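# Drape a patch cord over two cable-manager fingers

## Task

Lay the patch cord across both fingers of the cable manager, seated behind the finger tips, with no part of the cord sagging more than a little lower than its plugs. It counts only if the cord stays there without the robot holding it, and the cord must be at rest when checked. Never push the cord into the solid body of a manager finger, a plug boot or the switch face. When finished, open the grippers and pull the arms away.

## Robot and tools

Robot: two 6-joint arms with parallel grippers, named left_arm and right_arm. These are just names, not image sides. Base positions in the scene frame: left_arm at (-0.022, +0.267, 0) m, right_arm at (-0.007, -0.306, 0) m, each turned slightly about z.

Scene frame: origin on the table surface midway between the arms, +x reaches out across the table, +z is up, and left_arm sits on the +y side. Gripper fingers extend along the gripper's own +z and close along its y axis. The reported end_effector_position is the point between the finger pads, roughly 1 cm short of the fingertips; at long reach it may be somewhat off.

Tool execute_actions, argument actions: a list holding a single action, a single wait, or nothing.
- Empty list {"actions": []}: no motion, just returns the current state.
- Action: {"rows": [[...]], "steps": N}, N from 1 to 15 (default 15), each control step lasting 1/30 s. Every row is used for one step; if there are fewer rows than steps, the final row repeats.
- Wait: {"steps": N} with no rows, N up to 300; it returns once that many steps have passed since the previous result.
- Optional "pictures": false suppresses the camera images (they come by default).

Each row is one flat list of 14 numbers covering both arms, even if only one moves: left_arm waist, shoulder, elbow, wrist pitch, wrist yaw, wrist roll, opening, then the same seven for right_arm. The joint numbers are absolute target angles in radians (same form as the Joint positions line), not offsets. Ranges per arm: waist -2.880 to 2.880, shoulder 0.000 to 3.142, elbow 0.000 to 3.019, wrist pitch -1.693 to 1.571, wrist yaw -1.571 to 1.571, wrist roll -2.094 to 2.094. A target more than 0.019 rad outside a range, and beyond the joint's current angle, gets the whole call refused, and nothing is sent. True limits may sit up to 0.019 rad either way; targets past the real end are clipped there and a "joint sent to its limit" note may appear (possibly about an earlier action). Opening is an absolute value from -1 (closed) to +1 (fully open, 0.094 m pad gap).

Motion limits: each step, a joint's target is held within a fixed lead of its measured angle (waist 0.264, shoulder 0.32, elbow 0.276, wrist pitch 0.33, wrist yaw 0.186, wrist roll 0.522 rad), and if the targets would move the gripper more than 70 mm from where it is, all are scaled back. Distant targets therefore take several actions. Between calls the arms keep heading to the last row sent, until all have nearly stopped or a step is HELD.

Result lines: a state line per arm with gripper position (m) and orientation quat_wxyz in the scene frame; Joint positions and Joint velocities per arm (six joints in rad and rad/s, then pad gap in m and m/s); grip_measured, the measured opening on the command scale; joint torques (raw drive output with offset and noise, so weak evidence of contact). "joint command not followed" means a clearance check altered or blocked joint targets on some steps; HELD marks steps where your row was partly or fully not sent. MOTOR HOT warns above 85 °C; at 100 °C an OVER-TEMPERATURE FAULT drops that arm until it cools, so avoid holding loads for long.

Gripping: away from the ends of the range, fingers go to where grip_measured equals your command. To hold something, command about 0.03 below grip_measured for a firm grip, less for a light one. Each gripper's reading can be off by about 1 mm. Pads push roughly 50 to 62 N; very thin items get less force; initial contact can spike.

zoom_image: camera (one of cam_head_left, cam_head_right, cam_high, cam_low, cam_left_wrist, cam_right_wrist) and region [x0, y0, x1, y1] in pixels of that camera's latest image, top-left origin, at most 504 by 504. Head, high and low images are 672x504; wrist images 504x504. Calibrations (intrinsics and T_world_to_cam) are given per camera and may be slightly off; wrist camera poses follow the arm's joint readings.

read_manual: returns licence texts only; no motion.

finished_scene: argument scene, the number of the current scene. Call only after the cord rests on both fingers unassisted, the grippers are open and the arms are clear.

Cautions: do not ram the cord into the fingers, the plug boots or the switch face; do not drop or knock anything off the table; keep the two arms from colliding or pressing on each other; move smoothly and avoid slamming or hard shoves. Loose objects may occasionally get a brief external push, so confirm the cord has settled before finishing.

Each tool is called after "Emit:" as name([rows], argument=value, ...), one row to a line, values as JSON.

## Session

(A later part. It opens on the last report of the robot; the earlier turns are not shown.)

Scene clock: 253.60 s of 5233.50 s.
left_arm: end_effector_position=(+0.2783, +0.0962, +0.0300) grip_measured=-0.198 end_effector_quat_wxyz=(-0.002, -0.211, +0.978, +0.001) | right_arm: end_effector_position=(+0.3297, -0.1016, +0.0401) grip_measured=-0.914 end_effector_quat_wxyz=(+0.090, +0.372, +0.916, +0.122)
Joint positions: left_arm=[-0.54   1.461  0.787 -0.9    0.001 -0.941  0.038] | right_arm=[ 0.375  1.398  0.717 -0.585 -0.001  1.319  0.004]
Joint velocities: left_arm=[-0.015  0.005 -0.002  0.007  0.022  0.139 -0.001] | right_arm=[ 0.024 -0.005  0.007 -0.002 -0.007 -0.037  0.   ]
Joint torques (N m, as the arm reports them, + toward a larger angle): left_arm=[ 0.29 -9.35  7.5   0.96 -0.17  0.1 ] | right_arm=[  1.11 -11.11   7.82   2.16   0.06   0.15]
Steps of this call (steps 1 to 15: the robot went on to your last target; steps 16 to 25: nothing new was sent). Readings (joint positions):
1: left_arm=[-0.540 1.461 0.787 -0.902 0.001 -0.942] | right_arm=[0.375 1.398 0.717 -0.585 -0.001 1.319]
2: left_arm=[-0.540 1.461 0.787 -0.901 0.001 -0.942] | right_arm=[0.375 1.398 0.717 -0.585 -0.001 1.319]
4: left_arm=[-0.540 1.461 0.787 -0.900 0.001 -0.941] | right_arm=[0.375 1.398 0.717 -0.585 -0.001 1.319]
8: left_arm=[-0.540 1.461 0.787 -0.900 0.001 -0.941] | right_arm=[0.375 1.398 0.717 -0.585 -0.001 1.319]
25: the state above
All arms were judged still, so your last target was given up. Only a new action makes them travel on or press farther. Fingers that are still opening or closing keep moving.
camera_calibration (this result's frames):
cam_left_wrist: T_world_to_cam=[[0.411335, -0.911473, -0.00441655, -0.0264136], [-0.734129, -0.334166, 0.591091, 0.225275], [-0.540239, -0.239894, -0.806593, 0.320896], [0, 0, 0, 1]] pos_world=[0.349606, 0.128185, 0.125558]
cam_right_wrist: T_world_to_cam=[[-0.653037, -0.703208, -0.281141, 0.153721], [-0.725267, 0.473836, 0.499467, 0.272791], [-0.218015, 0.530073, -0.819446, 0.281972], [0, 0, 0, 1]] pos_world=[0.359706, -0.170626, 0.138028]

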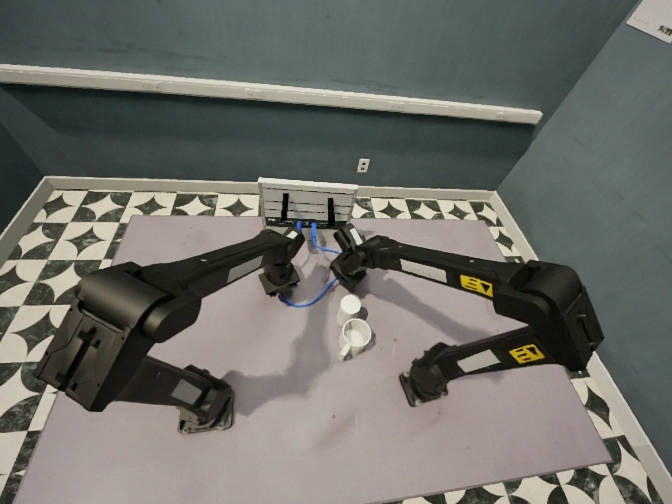

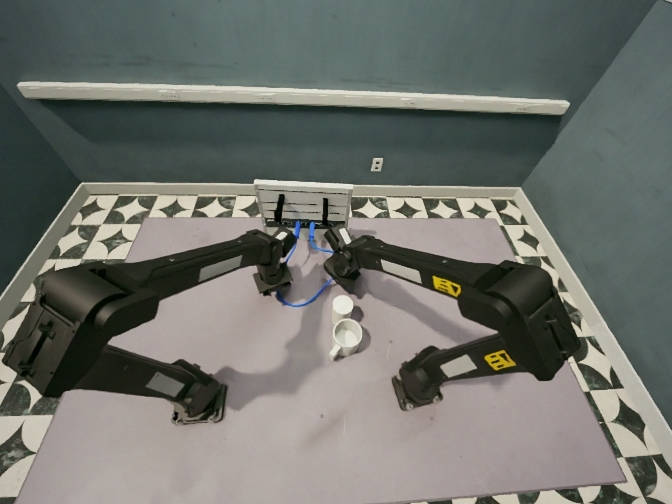

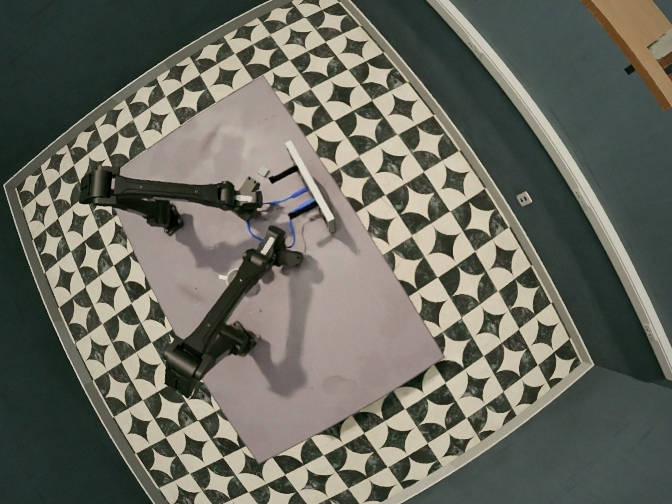

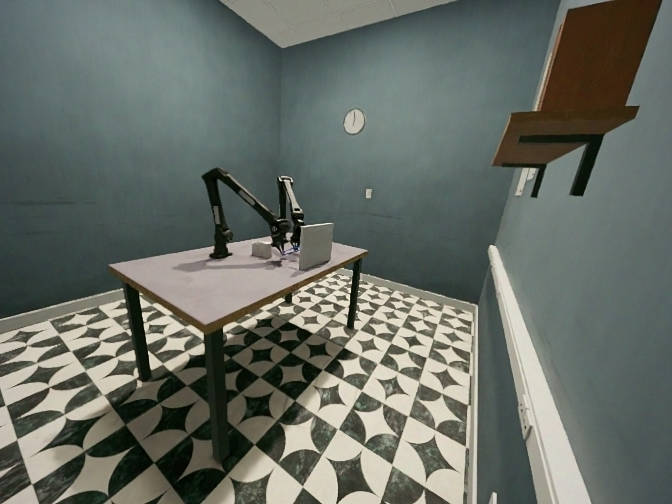

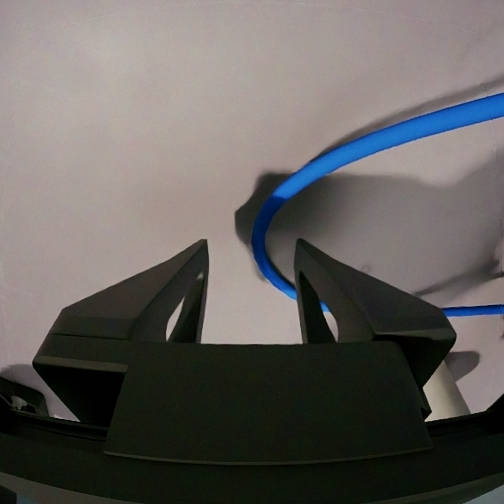

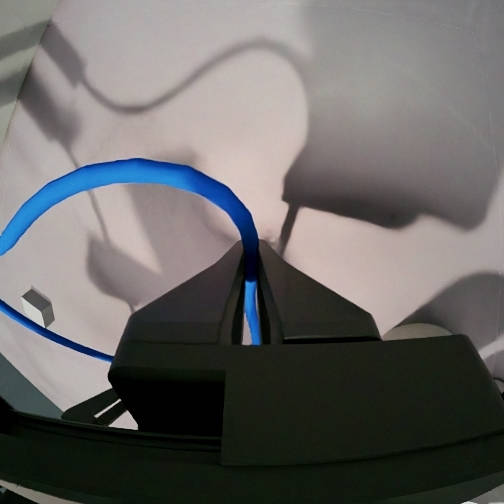

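Emit:
execute_actions([
  {"rows": [[-0.535,1.499,0.778,-0.833,0,-0.93,-0.2,0.377,1.385,0.71,-0.56,0,1.33,-0.935]], "steps": 15},
], pictures=false)

Emit:
execute_actions([
  {"rows": [[-0.535,1.499,0.778,-0.833,0,-0.93,-0.935,0.377,1.385,0.71,-0.56,0,1.33,-0.935]], "steps": 15},
], pictures=false)

Emit:
execute_actions([
  {"steps": 15},
])

Scene clock: 263.80 s of 5233.50 s.
left_arm: end_effector_position=(+0.2862, +0.0918, +0.0201) grip_measured=-0.198 end_effector_quat_wxyz=(+0.006, -0.211, +0.978, -0.006) | right_arm: end_effector_position=(+0.3297, -0.1016, +0.0401) grip_measured=-0.914 end_effector_quat_wxyz=(+0.090, +0.372, +0.916, +0.122)
Joint positions: left_arm=[-0.54   1.491  0.786 -0.848  0.001 -0.941  0.038] | right_arm=[ 0.375  1.398  0.717 -0.585 -0.001  1.319  0.004]
Joint velocities: left_arm=[-0.015 -0.005  0.017  0.007 -0.022 -0.081 -0.001] | right_arm=[-0.005  0.005 -0.012 -0.007 -0.037 -0.037 -0.   ]
Joint torques (N m, as the arm reports them, + toward a larger angle): left_arm=[ 0.22 -9.86  6.81  0.87 -0.17  0.13] | right_arm=[  0.97 -10.95   7.78   2.25   0.08   0.13]
Steps of this call (steps 1 to 90: nothing new was sent; then 6.70 s passed at rest; steps 91 to 105: all 15 steps of this action). Readings (joint positions):
91: left_arm=[-0.540 1.463 0.786 -0.890 0.001 -0.941] | right_arm=[0.375 1.398 0.717 -0.585 -0.001 1.319]
92: left_arm=[-0.540 1.467 0.786 -0.874 0.001 -0.941] | right_arm=[0.375 1.398 0.717 -0.585 -0.001 1.319]
94: left_arm=[-0.540 1.478 0.786 -0.855 0.001 -0.941] | right_arm=[0.375 1.398 0.717 -0.585 -0.001 1.319]
98: left_arm=[-0.540 1.491 0.786 -0.849 0.001 -0.941] | right_arm=[0.375 1.398 0.717 -0.585 -0.001 1.319]
105: the state above

Scene clock: 264.30 s of 5233.50 s.
left_arm: end_effector_position=(+0.2862, +0.0918, +0.0201) grip_measured=-0.920 end_effector_quat_wxyz=(+0.006, -0.210, +0.978, -0.006) | right_arm: end_effector_position=(+0.3297, -0.1016, +0.0401) grip_measured=-0.914 end_effector_quat_wxyz=(+0.090, +0.372, +0.916, +0.122)
Joint positions: left_arm=[-0.54   1.491  0.786 -0.848  0.001 -0.94   0.004] | right_arm=[ 0.375  1.398  0.717 -0.585 -0.001  1.319  0.004]
Joint velocities: left_arm=[-0.015  0.005  0.002  0.002  0.051 -0.037 -0.   ] | right_arm=[-0.015 -0.015 -0.017 -0.007  0.051 -0.007  0.   ]
Joint torques (N m, as the arm reports them, + toward a larger angle): left_arm=[ 0.25 -9.17  6.71  0.92 -0.16  0.11] | right_arm=[  0.71 -10.37   7.71   2.31   0.09   0.19]
Steps of this call (steps 1 to 15: all 15 steps of this action). Readings (joint positions):
1: left_arm=[-0.540 1.491 0.786 -0.848 0.001 -0.941] | right_arm=[0.375 1.398 0.717 -0.585 -0.001 1.319]
2: left_arm=[-0.540 1.491 0.786 -0.848 0.001 -0.941] | right_arm=[0.375 1.398 0.717 -0.585 -0.001 1.319]
4: left_arm=[-0.540 1.491 0.786 -0.848 0.001 -0.940] | right_arm=[0.375 1.398 0.717 -0.585 -0.001 1.319]
8: left_arm=[-0.540 1.491 0.786 -0.848 0.001 -0.940] | right_arm=[0.375 1.398 0.717 -0.585 -0.001 1.319]
15: the state above

Scene clock: 264.80 s of 5233.50 s.
left_arm: end_effector_position=(+0.2862, +0.0918, +0.0201) grip_measured=-0.920 end_effector_quat_wxyz=(+0.006, -0.210, +0.978, -0.006) | right_arm: end_effector_position=(+0.3297, -0.1016, +0.0401) grip_measured=-0.914 end_effector_quat_wxyz=(+0.090, +0.372, +0.916, +0.122)
Joint positions: left_arm=[-0.54   1.491  0.786 -0.848  0.001 -0.94   0.004] | right_arm=[ 0.375  1.398  0.717 -0.585 -0.001  1.319  0.004]
Joint velocities: left_arm=[ 0.005 -0.005  0.017  0.007 -0.081  0.022  0.001] | right_arm=[-0.005 -0.015 -0.012  0.007  0.051  0.007  0.   ]
Joint torques (N m, as the arm reports them, + toward a larger angle): left_arm=[-0.08 -8.85  6.66  0.91 -0.16  0.1 ] | right_arm=[  0.93 -10.73   7.65   2.29   0.05   0.11]
Steps of this call (steps 1 to 15: the robot went on to your last target). Readings (joint positions):
1: left_arm=[-0.540 1.491 0.786 -0.848 0.001 -0.940] | right_arm=[0.375 1.398 0.717 -0.585 -0.001 1.319]
2: left_arm=[-0.540 1.491 0.786 -0.848 0.001 -0.940] | right_arm=[0.375 1.398 0.717 -0.585 -0.001 1.319]
4: left_arm=[-0.540 1.491 0.786 -0.848 0.001 -0.940] | right_arm=[0.375 1.398 0.717 -0.585 -0.001 1.319]
8: left_arm=[-0.540 1.491 0.786 -0.848 0.001 -0.940] | right_arm=[0.375 1.398 0.717 -0.585 -0.001 1.319]
15: the state above
All arms were judged still, so your last target was given up. Only a new action makes them travel on or press farther. Fingers that are still opening or closing keep moving.
camera_calibration (this result's frames):
cam_left_wrist: T_world_to_cam=[[0.410566, -0.911745, 0.0125197, -0.0338249], [-0.745078, -0.327536, 0.581015, 0.238115], [-0.525637, -0.247873, -0.813796, 0.31278], [0, 0, 0, 1]] pos_world=[0.35571, 0.124681, 0.116614]
cam_right_wrist: T_world_to_cam=[[-0.653037, -0.703208, -0.281141, 0.153721], [-0.725267, 0.473836, 0.499467, 0.272791], [-0.218015, 0.530073, -0.819446, 0.281972], [0, 0, 0, 1]] pos_world=[0.359706, -0.170626, 0.138028]

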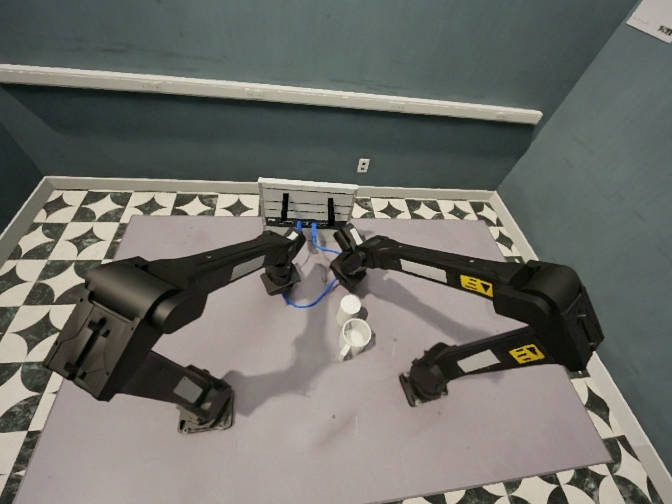

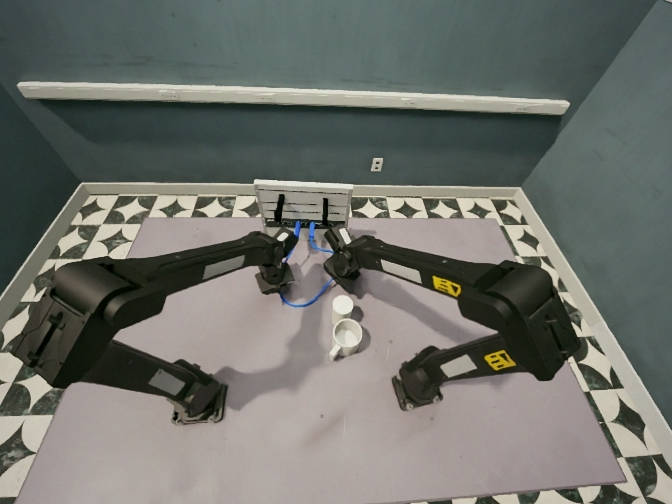

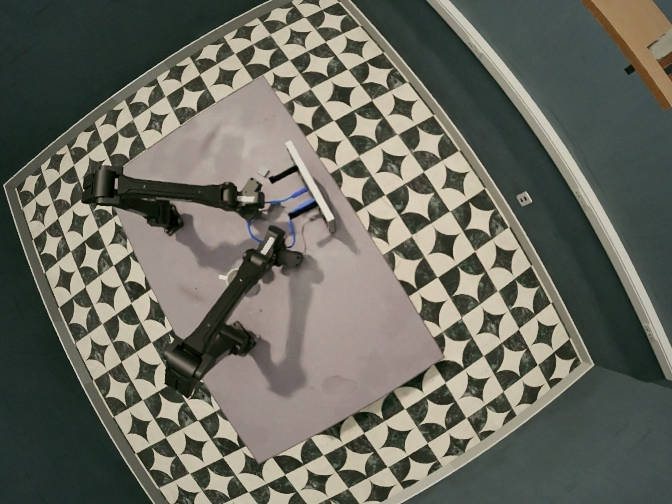

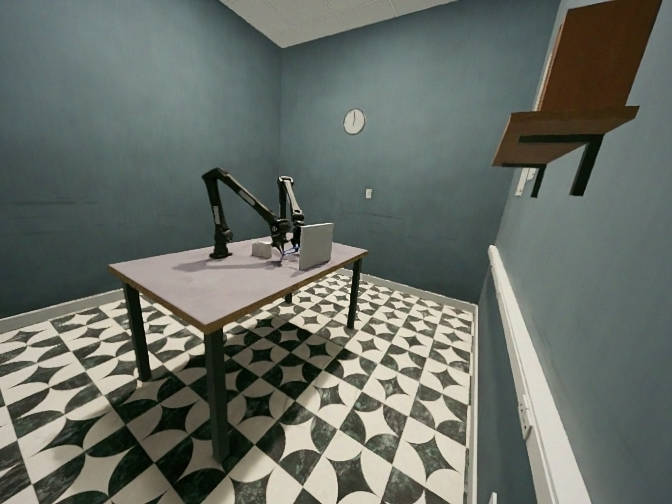

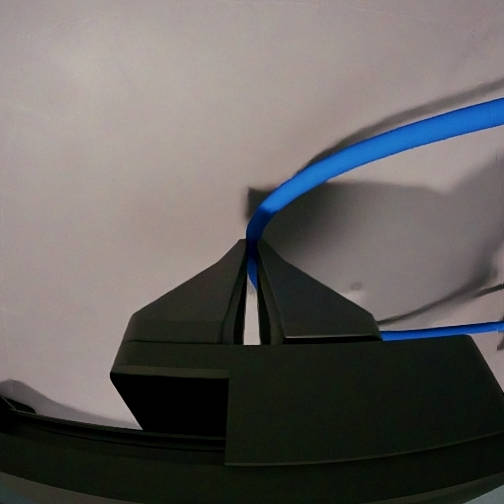

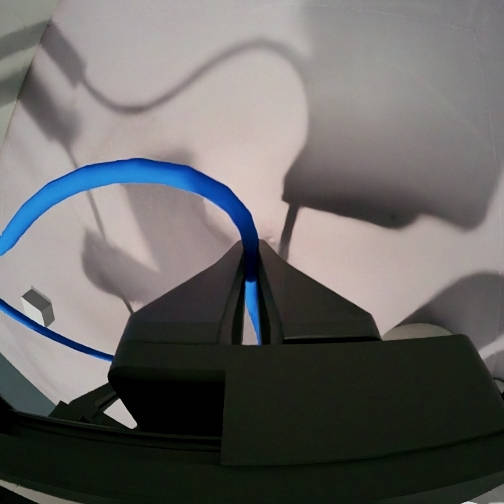

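Emit:
execute_actions([
  {"rows": [[-0.49,1.45,0.88,-0.90,0,-1.12,-0.95,0.35,1.385,0.83,-0.72,0,1.42,-0.94]], "steps": 15},
], pictures=false)

Emit:
execute_actions([
  {"rows": [[-0.445,1.405,0.985,-0.96,0,-1.32,-0.95,0.32,1.375,0.96,-0.87,0,1.51,-0.94]], "steps": 15},
], pictures=false)

Emit:
execute_actions([
  {"rows": [[-0.395,1.36,1.088,-1.02,0,-1.51,-0.95,0.297,1.365,1.095,-1.02,0,1.60,-0.94]], "steps": 15},
], pictures=false)

Emit:
execute_actions([
  {"steps": 30},
])

Emit:
zoom_image(camera="cam_head_left", region=[220, 140, 400, 320])

Scene clock: 285.43 s of 5233.50 s.
left_arm: end_effector_position=(+0.3139, +0.0952, +0.0534) grip_measured=-0.932 end_effector_quat_wxyz=(+0.028, -0.310, +0.950, -0.029) | right_arm: end_effector_position=(+0.3320, -0.1096, +0.0529) grip_measured=-0.914 end_effector_quat_wxyz=(+0.068, +0.423, +0.898, +0.099)
Joint positions: left_arm=[-0.496  1.447  0.846 -0.888  0.001 -1.103  0.003] | right_arm=[ 0.354  1.398  0.773 -0.705 -0.001  1.405  0.004]
Joint velocities: left_arm=[-0.015 -0.015 -0.012 -0.002  0.022 -0.022  0.   ] | right_arm=[-0.005 -0.005 -0.022 -0.012  0.022  0.051 -0.   ]
Joint torques (N m, as the arm reports them, + toward a larger angle): left_arm=[ 0.22 -8.82 10.68  0.06 -0.17 -0.04] | right_arm=[  0.07 -10.37  13.72   0.62   0.05   0.16]
Steps of this call (steps 1 to 90: nothing new was sent; then 17.13 s passed at rest; steps 91 to 105: all 15 steps of this action). Readings (joint positions):
91: left_arm=[-0.538 1.489 0.791 -0.858 0.001 -0.968] | right_arm=[0.373 1.398 0.724 -0.612 -0.001 1.334]
92: left_arm=[-0.532 1.486 0.799 -0.872 0.001 -0.996] | right_arm=[0.370 1.398 0.735 -0.650 -0.001 1.349]
94: left_arm=[-0.515 1.474 0.819 -0.884 0.001 -1.037] | right_arm=[0.362 1.398 0.753 -0.688 -0.001 1.371]
98: left_arm=[-0.496 1.451 0.844 -0.885 0.001 -1.080] | right_arm=[0.354 1.398 0.772 -0.701 -0.001 1.393]
105: the state above

Scene clock: 285.93 s of 5233.50 s.
left_arm: end_effector_position=(+0.3532, +0.0963, +0.1099) grip_measured=-0.932 end_effector_quat_wxyz=(+0.058, -0.422, +0.902, -0.069) | right_arm: end_effector_position=(+0.3619, -0.1078, +0.1041) grip_measured=-0.914 end_effector_quat_wxyz=(+0.067, +0.476, +0.871, +0.103)
Joint positions: left_arm=[-0.45   1.396  0.954 -0.949  0.001 -1.302  0.003] | right_arm=[ 0.322  1.384  0.915 -0.855 -0.001  1.495  0.004]
Joint velocities: left_arm=[-0.015 -0.005 -0.017  0.007 -0.007  0.037  0.   ] | right_arm=[-0.005 -0.005 -0.022  0.012 -0.051  0.051 -0.001]
Joint torques (N m, as the arm reports them, + toward a larger angle): left_arm=[ 0.08 -8.53 11.25  0.36 -0.16 -0.07] | right_arm=[  0.91 -11.29  13.27   0.7    0.07   0.09]
Steps of this call (steps 1 to 15: all 15 steps of this action). Readings (joint positions):
1: left_arm=[-0.494 1.446 0.854 -0.903 0.001 -1.135] | right_arm=[0.352 1.398 0.784 -0.734 -0.001 1.418]
2: left_arm=[-0.489 1.446 0.868 -0.924 0.001 -1.169] | right_arm=[0.349 1.399 0.801 -0.778 -0.001 1.432]
4: left_arm=[-0.472 1.436 0.904 -0.943 0.001 -1.220] | right_arm=[0.337 1.398 0.845 -0.829 -0.001 1.455]
8: left_arm=[-0.451 1.406 0.950 -0.945 0.001 -1.273] | right_arm=[0.322 1.392 0.909 -0.848 -0.001 1.481]
15: the state above

Scene clock: 286.43 s of 5233.50 s.
left_arm: end_effector_position=(+0.3825, +0.1076, +0.1648) grip_measured=-0.932 end_effector_quat_wxyz=(+0.078, -0.525, +0.841, -0.106) | right_arm: end_effector_position=(+0.3791, -0.1089, +0.1527) grip_measured=-0.914 end_effector_quat_wxyz=(+0.061, +0.524, +0.843, +0.101)
Joint positions: left_arm=[-0.399  1.352  1.052 -1.008  0.001 -1.491  0.003] | right_arm=[ 0.301  1.374  1.045 -1.005 -0.001  1.585  0.004]
Joint velocities: left_arm=[ 0.005 -0.005  0.007  0.002 -0.007 -0.051 -0.   ] | right_arm=[-0.015 -0.005 -0.012 -0.007 -0.051  0.022  0.   ]
Joint torques (N m, as the arm reports them, + toward a larger angle): left_arm=[ 0.89 -9.51 12.11  0.27 -0.17  0.  ] | right_arm=[  0.17 -11.31  14.35   0.59   0.08   0.15]
Steps of this call (steps 1 to 15: all 15 steps of this action). Readings (joint positions):
1: left_arm=[-0.448 1.395 0.962 -0.964 0.001 -1.333] | right_arm=[0.321 1.385 0.926 -0.886 -0.001 1.509]
2: left_arm=[-0.442 1.395 0.975 -0.985 0.001 -1.367] | right_arm=[0.318 1.386 0.944 -0.932 -0.001 1.524]
4: left_arm=[-0.423 1.387 1.008 -1.003 0.001 -1.415] | right_arm=[0.310 1.386 0.985 -0.984 -0.001 1.548]
8: left_arm=[-0.399 1.361 1.050 -1.005 0.001 -1.464] | right_arm=[0.301 1.381 1.041 -0.999 -0.001 1.571]
15: the state above

Scene clock: 287.43 s of 5233.50 s.
left_arm: end_effector_position=(+0.3825, +0.1076, +0.1648) grip_measured=-0.932 end_effector_quat_wxyz=(+0.077, -0.528, +0.839, -0.106) | right_arm: end_effector_position=(+0.3791, -0.1089, +0.1527) grip_measured=-0.914 end_effector_quat_wxyz=(+0.060, +0.526, +0.842, +0.102)
Joint positions: left_arm=[-0.399  1.352  1.052 -1.008  0.001 -1.498  0.003] | right_arm=[ 0.301  1.374  1.045 -1.005 -0.001  1.588  0.004]
Joint velocities: left_arm=[-0.005 -0.005 -0.002 -0.007 -0.022  0.022 -0.   ] | right_arm=[ 0.005 -0.005 -0.017 -0.017  0.022 -0.066 -0.   ]
Joint torques (N m, as the arm reports them, + toward a larger angle): left_arm=[ 0.02 -9.05 11.87  0.29 -0.17 -0.05] | right_arm=[  0.32 -11.15  14.22   0.58   0.06   0.18]
Steps of this call (steps 1 to 15: the robot went on to your last target; steps 16 to 30: nothing new was sent). Readings (joint positions):
1: left_arm=[-0.399 1.352 1.052 -1.008 0.001 -1.493] | right_arm=[0.301 1.374 1.045 -1.005 -0.001 1.585]
2: left_arm=[-0.399 1.352 1.052 -1.008 0.001 -1.494] | right_arm=[0.301 1.374 1.045 -1.005 -0.001 1.586]
4: left_arm=[-0.399 1.352 1.052 -1.008 0.001 -1.496] | right_arm=[0.301 1.374 1.045 -1.005 -0.001 1.587]
8: left_arm=[-0.399 1.352 1.052 -1.008 0.001 -1.497] | right_arm=[0.301 1.374 1.045 -1.005 -0.001 1.588]
30: the state above
All arms were judged still, so your last target was given up. Only a new action makes them travel on or press farther. Fingers that are still opening or closing keep moving.
camera_calibration (this result's frames):
cam_left_wrist: T_world_to_cam=[[0.869951, -0.420838, 0.25706, -0.329623], [-0.489435, -0.673075, 0.554458, 0.174779], [-0.0603163, -0.608166, -0.791515, 0.342224], [0, 0, 0, 1]] pos_world=[0.392941, 0.18705, 0.258701]
cam_right_wrist: T_world_to_cam=[[-0.869321, -0.439298, -0.226489, 0.314887], [-0.483504, 0.660853, 0.574018, 0.17315], [-0.102489, 0.608514, -0.786896, 0.348676], [0, 0, 0, 1]] pos_world=[0.393193, -0.188272, 0.246299]

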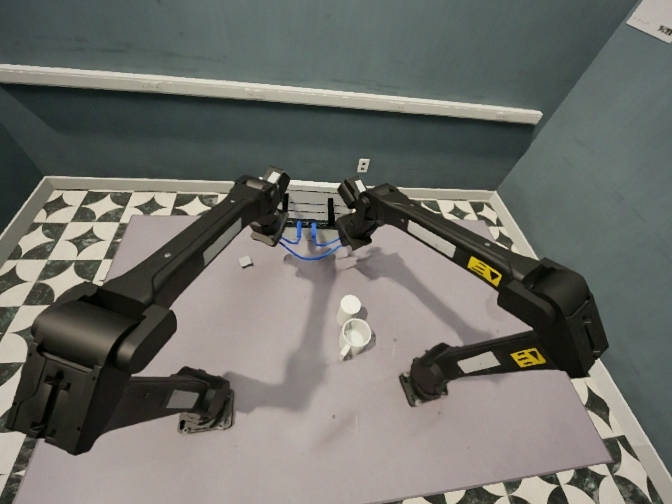

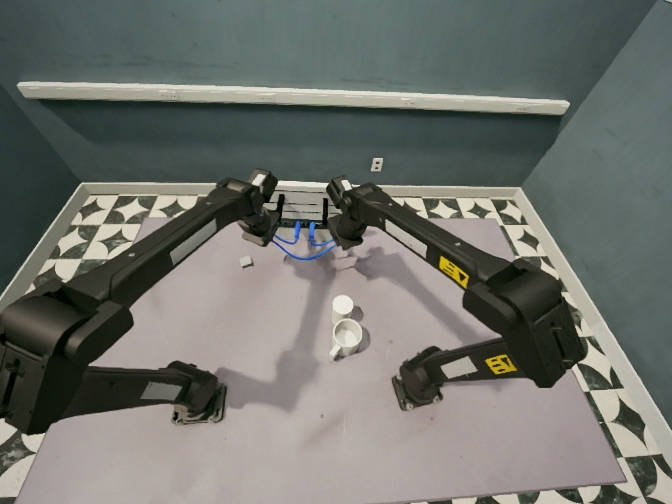

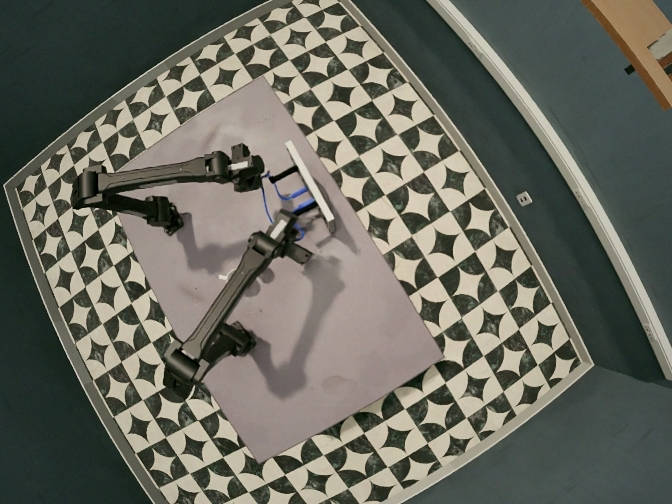

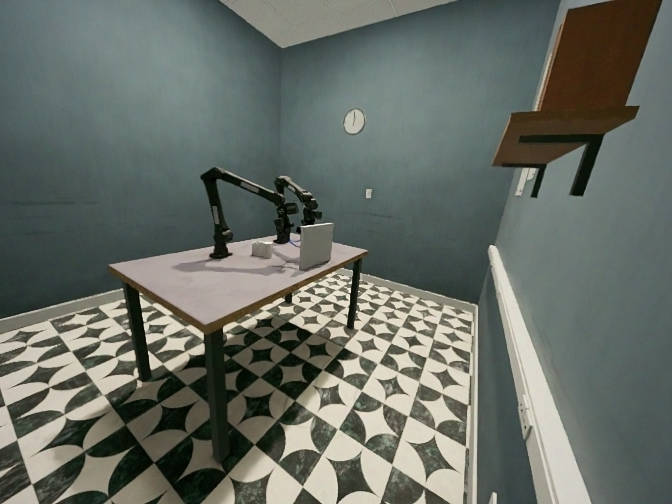

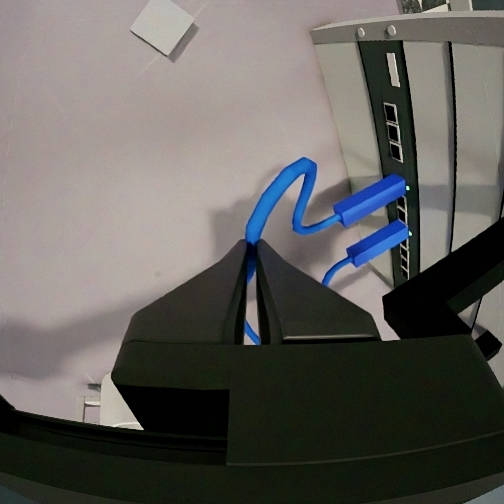

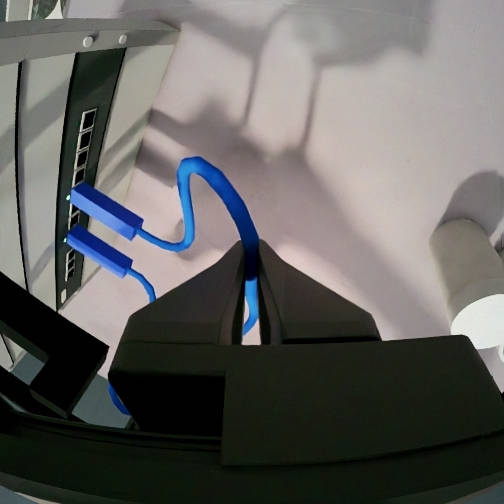

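Region (220, 140, 400, 320) of cam_head_left's 672x504 image, scaled by 2.800, with more detail than that image has.

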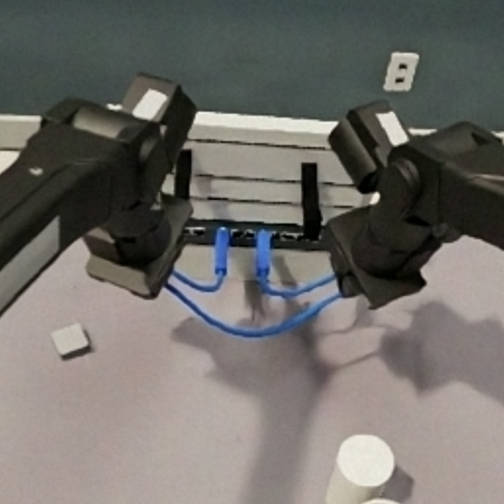

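Emit:
execute_actions([
  {"rows": [[-0.39,1.365,1.23,-1.15,0,-1.68,-0.95,0.287,1.37,1.24,-1.15,0,1.77,-0.94]], "steps": 15},
], pictures=false)

Emit:
execute_actions([
  {"rows": [[-0.38,1.372,1.373,-1.277,0,-1.85,-0.95,0.275,1.372,1.39,-1.28,0,1.94,-0.94]], "steps": 15},
], pictures=false)

Emit:
execute_actions([
  {"steps": 30},
])

Emit:
zoom_image(camera="cam_head_left", region=[220, 120, 400, 300])

Scene clock: 305.57 s of 5233.50 s.
left_arm: end_effector_position=(+0.3986, +0.1013, +0.2166) grip_measured=-0.948 end_effector_quat_wxyz=(+0.071, -0.595, +0.792, -0.116) | right_arm: end_effector_position=(+0.3968, -0.1026, +0.2060) grip_measured=-0.914 end_effector_quat_wxyz=(+0.055, +0.594, +0.795, +0.112)
Joint positions: left_arm=[-0.399  1.359  1.197 -1.136  0.001 -1.663  0.002] | right_arm=[ 0.295  1.378  1.192 -1.134 -0.002  1.751  0.004]
Joint velocities: left_arm=[-0.005 -0.005  0.012 -0.007  0.051 -0.022  0.   ] | right_arm=[ 0.005  0.005  0.002 -0.002 -0.022  0.081 -0.001]
Joint torques (N m, as the arm reports them, + toward a larger angle): left_arm=[  1.2  -10.18  12.08   0.23  -0.18  -0.04] | right_arm=[  0.2  -11.18  14.4    0.47   0.15   0.12]
Steps of this call (steps 1 to 90: nothing new was sent; then 14.63 s passed at rest; steps 91 to 105: all 15 steps of this action). Readings (joint positions):
91: left_arm=[-0.399 1.355 1.068 -1.040 0.001 -1.527] | right_arm=[0.301 1.375 1.056 -1.031 -0.001 1.613]
92: left_arm=[-0.399 1.362 1.094 -1.084 0.001 -1.556] | right_arm=[0.300 1.379 1.075 -1.070 -0.001 1.639]
94: left_arm=[-0.399 1.368 1.145 -1.122 0.001 -1.597] | right_arm=[0.297 1.380 1.120 -1.114 -0.001 1.681]
98: left_arm=[-0.399 1.362 1.196 -1.130 0.001 -1.639] | right_arm=[0.295 1.379 1.186 -1.128 -0.002 1.727]
105: the state above

Scene clock: 306.07 s of 5233.50 s.
left_arm: end_effector_position=(+0.4079, +0.1003, +0.2699) grip_measured=-0.948 end_effector_quat_wxyz=(+0.064, -0.661, +0.737, -0.126) | right_arm: end_effector_position=(+0.4054, -0.1005, +0.2519) grip_measured=-0.914 end_effector_quat_wxyz=(+0.041, +0.662, +0.739, +0.116)
Joint positions: left_arm=[-0.394  1.364  1.34  -1.263  0.001 -1.833  0.002] | right_arm=[ 0.288  1.388  1.323 -1.26  -0.009  1.922  0.004]
Joint velocities: left_arm=[-0.005 -0.005 -0.022  0.002  0.066 -0.051 -0.001] | right_arm=[ 0.005 -0.005 -0.007  0.012 -0.11  -0.007 -0.   ]
Joint torques (N m, as the arm reports them, + toward a larger angle): left_arm=[ 1.01 -9.93 11.9   0.22 -0.17  0.  ] | right_arm=[  0.07 -12.76  16.19   0.63   0.41   0.16]
Steps of this call (steps 1 to 15: all 15 steps of this action). Readings (joint positions):
1: left_arm=[-0.399 1.363 1.213 -1.167 0.001 -1.692] | right_arm=[0.294 1.380 1.202 -1.158 -0.002 1.777]
2: left_arm=[-0.398 1.371 1.239 -1.210 0.001 -1.723] | right_arm=[0.293 1.384 1.220 -1.195 -0.002 1.803]
4: left_arm=[-0.396 1.377 1.291 -1.247 0.001 -1.765] | right_arm=[0.291 1.386 1.263 -1.239 -0.003 1.846]
8: left_arm=[-0.394 1.367 1.339 -1.257 0.001 -1.808] | right_arm=[0.288 1.386 1.322 -1.254 -0.007 1.894]
15: the state above

Scene clock: 307.07 s of 5233.50 s.
left_arm: end_effector_position=(+0.4079, +0.1003, +0.2699) grip_measured=-0.948 end_effector_quat_wxyz=(+0.063, -0.664, +0.735, -0.127) | right_arm: end_effector_position=(+0.4054, -0.1005, +0.2519) grip_measured=-0.914 end_effector_quat_wxyz=(+0.041, +0.665, +0.737, +0.116)
Joint positions: left_arm=[-0.394  1.364  1.34  -1.263  0.001 -1.839  0.002] | right_arm=[ 0.288  1.388  1.323 -1.26  -0.009  1.929  0.004]
Joint velocities: left_arm=[-0.015  0.005  0.007  0.017  0.037 -0.037 -0.001] | right_arm=[-0.005 -0.024 -0.002 -0.002 -0.051 -0.051  0.001]
Joint torques (N m, as the arm reports them, + toward a larger angle): left_arm=[  0.89 -10.13  12.07   0.28  -0.17  -0.03] | right_arm=[ -0.29 -13.49  16.27   0.11   0.35   0.11]
Steps of this call (steps 1 to 15: the robot went on to your last target; steps 16 to 30: nothing new was sent). Readings (joint positions):
1: left_arm=[-0.394 1.364 1.340 -1.263 0.001 -1.834] | right_arm=[0.288 1.388 1.323 -1.260 -0.009 1.923]
2: left_arm=[-0.394 1.364 1.340 -1.263 0.001 -1.835] | right_arm=[0.288 1.388 1.323 -1.260 -0.009 1.924]
4: left_arm=[-0.394 1.364 1.340 -1.263 0.001 -1.837] | right_arm=[0.288 1.388 1.323 -1.260 -0.009 1.926]
8: left_arm=[-0.394 1.364 1.340 -1.263 0.001 -1.838] | right_arm=[0.288 1.388 1.323 -1.260 -0.009 1.928]
30: the state above
All arms were judged still, so your last target was given up. Only a new action makes them travel on or press farther. Fingers that are still opening or closing keep moving.
camera_calibration (this result's frames):
cam_left_wrist: T_world_to_cam=[[0.959564, -0.0881938, 0.267318, -0.454461], [-0.24258, -0.740842, 0.626345, 0.0107264], [0.142801, -0.665864, -0.732279, 0.329374], [0, 0, 0, 1]] pos_world=[0.391651, 0.187185, 0.355961]
cam_right_wrist: T_world_to_cam=[[-0.970517, -0.102902, -0.217964, 0.436643], [-0.222331, 0.731438, 0.644645, 0.00682328], [0.093092, 0.674099, -0.732751, 0.337993], [0, 0, 0, 1]] pos_world=[0.393822, -0.1879, 0.338439]

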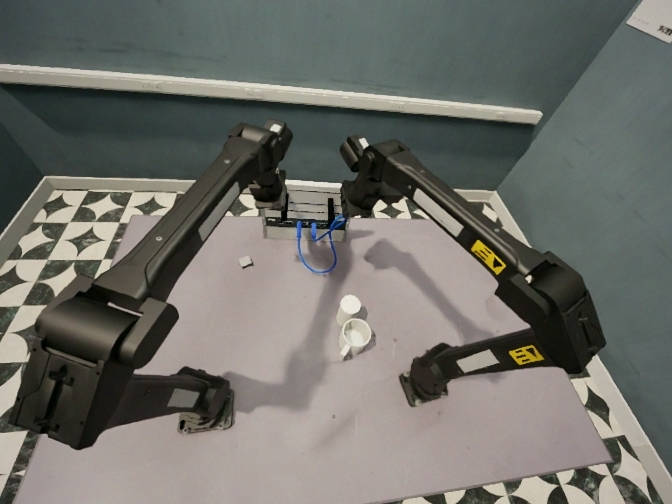

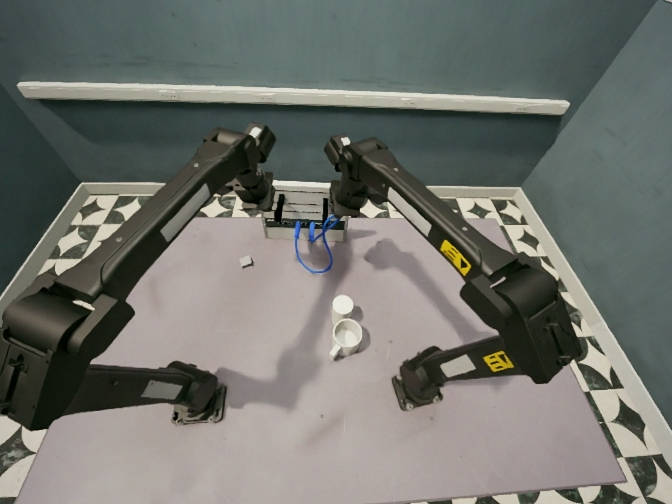

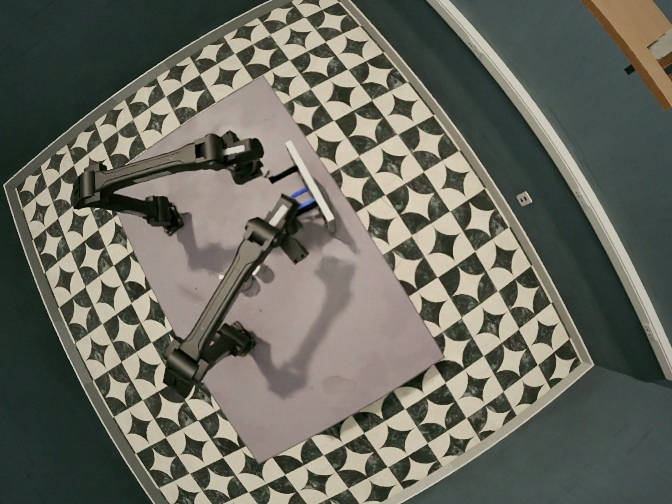

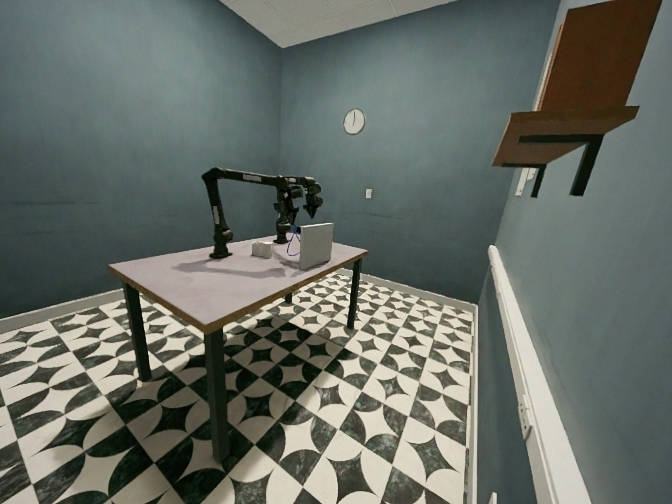

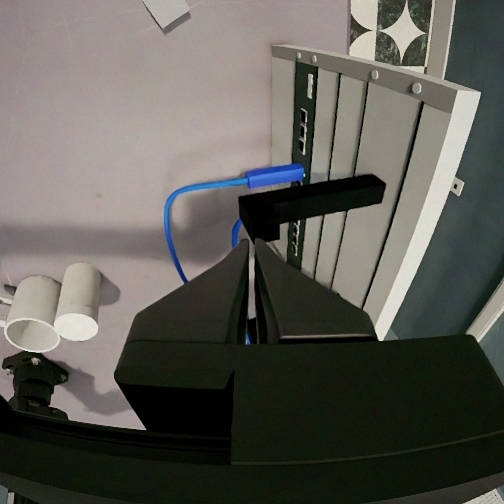

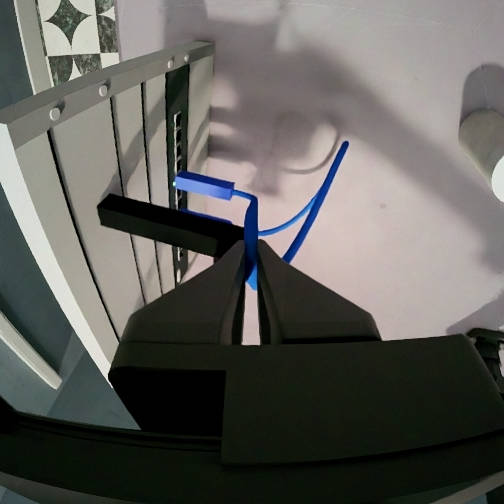

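Region (220, 120, 400, 300) of cam_head_left's 672x504 image, scaled by 2.800, with more detail than that image has.

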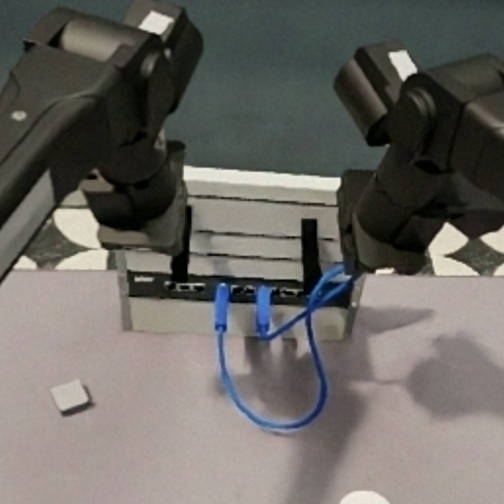

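Emit:
execute_actions([
  {"rows": [[-0.30,1.30,1.15,-1.30,0,-1.2,-0.2,0.302,1.415,1.385,-1.20,0,2.0,-0.94]], "steps": 15},
], pictures=false)

Emit:
execute_actions([
  {"steps": 30},
])

Emit:
zoom_image(camera="cam_head_left", region=[220, 120, 400, 300])

Scene clock: 342.13 s of 5233.50 s.
left_arm: end_effector_position=(+0.3553, +0.1617, +0.2082) grip_measured=-0.202 end_effector_quat_wxyz=(+0.041, -0.463, +0.884, -0.040) | right_arm: end_effector_position=(+0.4135, -0.0908, +0.2438) grip_measured=-0.914 end_effector_quat_wxyz=(+0.042, +0.681, +0.721, +0.123)
Joint positions: left_arm=[-0.295  1.301  1.14  -1.295  0.001 -1.237  0.037] | right_arm=[ 0.301  1.412  1.323 -1.223 -0.004  1.986  0.004]
Joint velocities: left_arm=[ 0.005  0.005 -0.012 -0.002  0.007  0.198  0.   ] | right_arm=[-0.005 -0.005  0.012 -0.022 -0.037  0.081 -0.001]
Joint torques (N m, as the arm reports them, + toward a larger angle): left_arm=[-0.75 -9.58 10.03  0.18 -0.18  0.14] | right_arm=[  0.9  -11.83  16.07   2.11   0.15   0.15]
Steps of this call (steps 1 to 1037: nothing new was sent; steps 1038 to 1052: all 15 steps of this action). Readings (joint positions):
1038: left_arm=[-0.389 1.357 1.321 -1.261 0.001 -1.769] | right_arm=[0.289 1.391 1.323 -1.253 -0.009 1.939]
1039: left_arm=[-0.380 1.340 1.282 -1.262 0.001 -1.681] | right_arm=[0.292 1.394 1.323 -1.240 -0.008 1.949]
1041: left_arm=[-0.346 1.307 1.193 -1.278 0.001 -1.514] | right_arm=[0.297 1.403 1.323 -1.226 -0.006 1.963]
1045: left_arm=[-0.297 1.302 1.140 -1.295 0.001 -1.336] | right_arm=[0.301 1.412 1.323 -1.223 -0.004 1.978]
1052: the state above

Scene clock: 343.13 s of 5233.50 s.
left_arm: end_effector_position=(+0.3553, +0.1617, +0.2082) grip_measured=-0.202 end_effector_quat_wxyz=(+0.042, -0.452, +0.890, -0.039) | right_arm: end_effector_position=(+0.4135, -0.0908, +0.2438) grip_measured=-0.914 end_effector_quat_wxyz=(+0.042, +0.681, +0.720, +0.123)
Joint positions: left_arm=[-0.295  1.301  1.14  -1.295  0.001 -1.211  0.037] | right_arm=[ 0.301  1.412  1.323 -1.223 -0.004  1.989  0.004]
Joint velocities: left_arm=[-0.005 -0.005  0.012 -0.002  0.051  0.007  0.   ] | right_arm=[-0.015 -0.015 -0.012 -0.007 -0.051 -0.051  0.   ]
Joint torques (N m, as the arm reports them, + toward a larger angle): left_arm=[-0.72 -9.34  9.89  0.38 -0.16  0.12] | right_arm=[  1.18 -12.    15.79   2.09   0.17   0.12]
Steps of this call (steps 1 to 30: the robot went on to your last target). Readings (joint positions):
1: left_arm=[-0.295 1.301 1.140 -1.295 0.001 -1.231] | right_arm=[0.301 1.412 1.323 -1.223 -0.004 1.987]
2: left_arm=[-0.295 1.301 1.140 -1.295 0.001 -1.227] | right_arm=[0.301 1.412 1.323 -1.223 -0.004 1.987]
4: left_arm=[-0.295 1.301 1.140 -1.295 0.001 -1.221] | right_arm=[0.301 1.412 1.323 -1.223 -0.004 1.988]
8: left_arm=[-0.295 1.301 1.140 -1.295 0.001 -1.215] | right_arm=[0.301 1.412 1.323 -1.223 -0.004 1.988]
30: the state above
All arms were judged still, so your last target was given up. Only a new action makes them travel on or press farther. Fingers that are still opening or closing keep moving.
camera_calibration (this result's frames):
cam_left_wrist: T_world_to_cam=[[0.801227, -0.589075, 0.105004, -0.21105], [-0.539254, -0.634826, 0.553354, 0.185612], [-0.259308, -0.499986, -0.826301, 0.468272], [0, 0, 0, 1]] pos_world=[0.390617, 0.227637, 0.306385]
cam_right_wrist: T_world_to_cam=[[-0.972439, -0.0549381, -0.226594, 0.450918], [-0.193624, 0.731704, 0.653543, -0.00729867], [0.129895, 0.679405, -0.722175, 0.307458], [0, 0, 0, 1]] pos_world=[0.39714, -0.178775, 0.328984]

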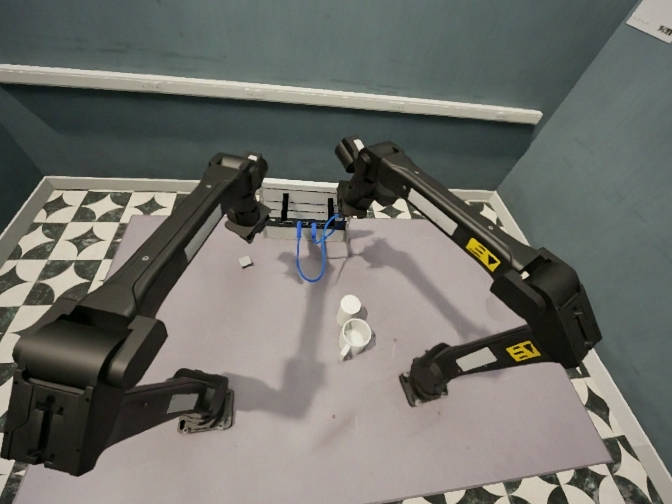

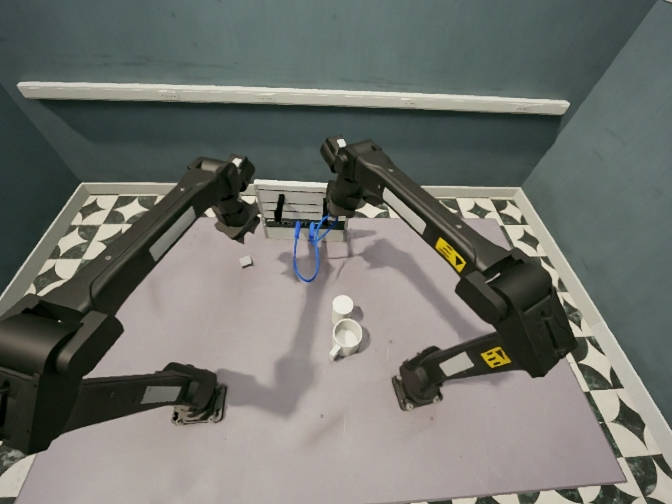

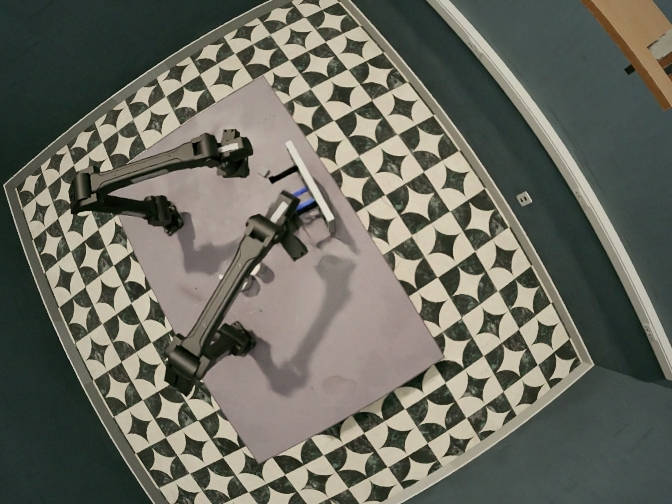

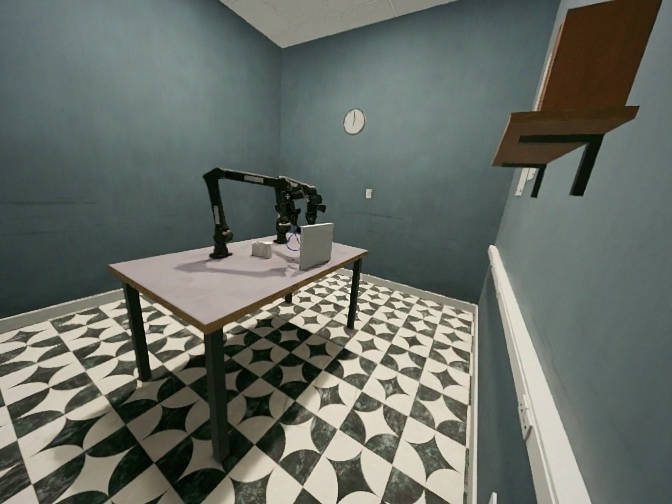

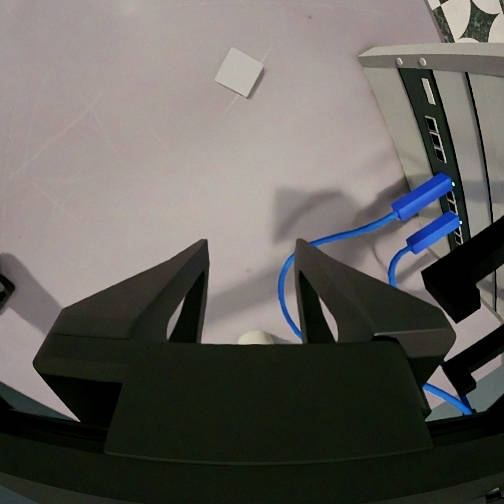

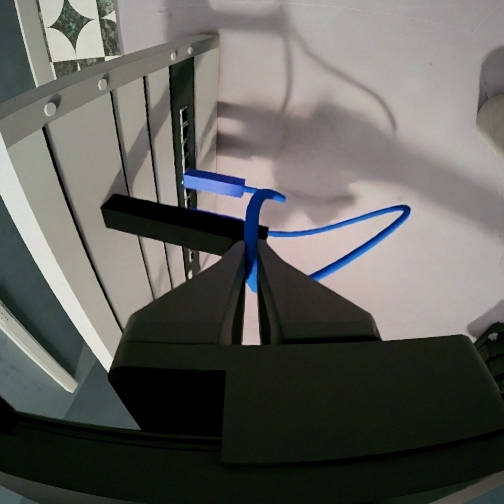

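Region (220, 120, 400, 300) of cam_head_left's 672x504 image, scaled by 2.800, with more detail than that image has.

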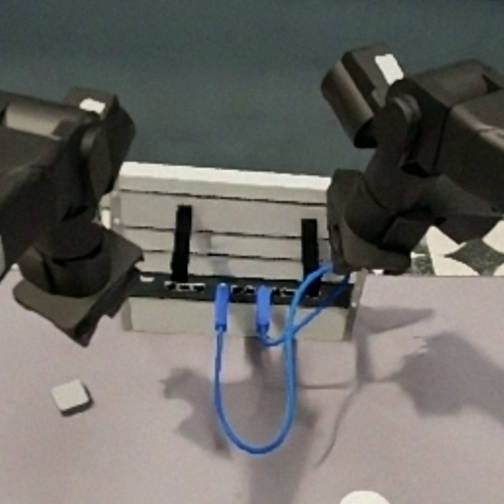

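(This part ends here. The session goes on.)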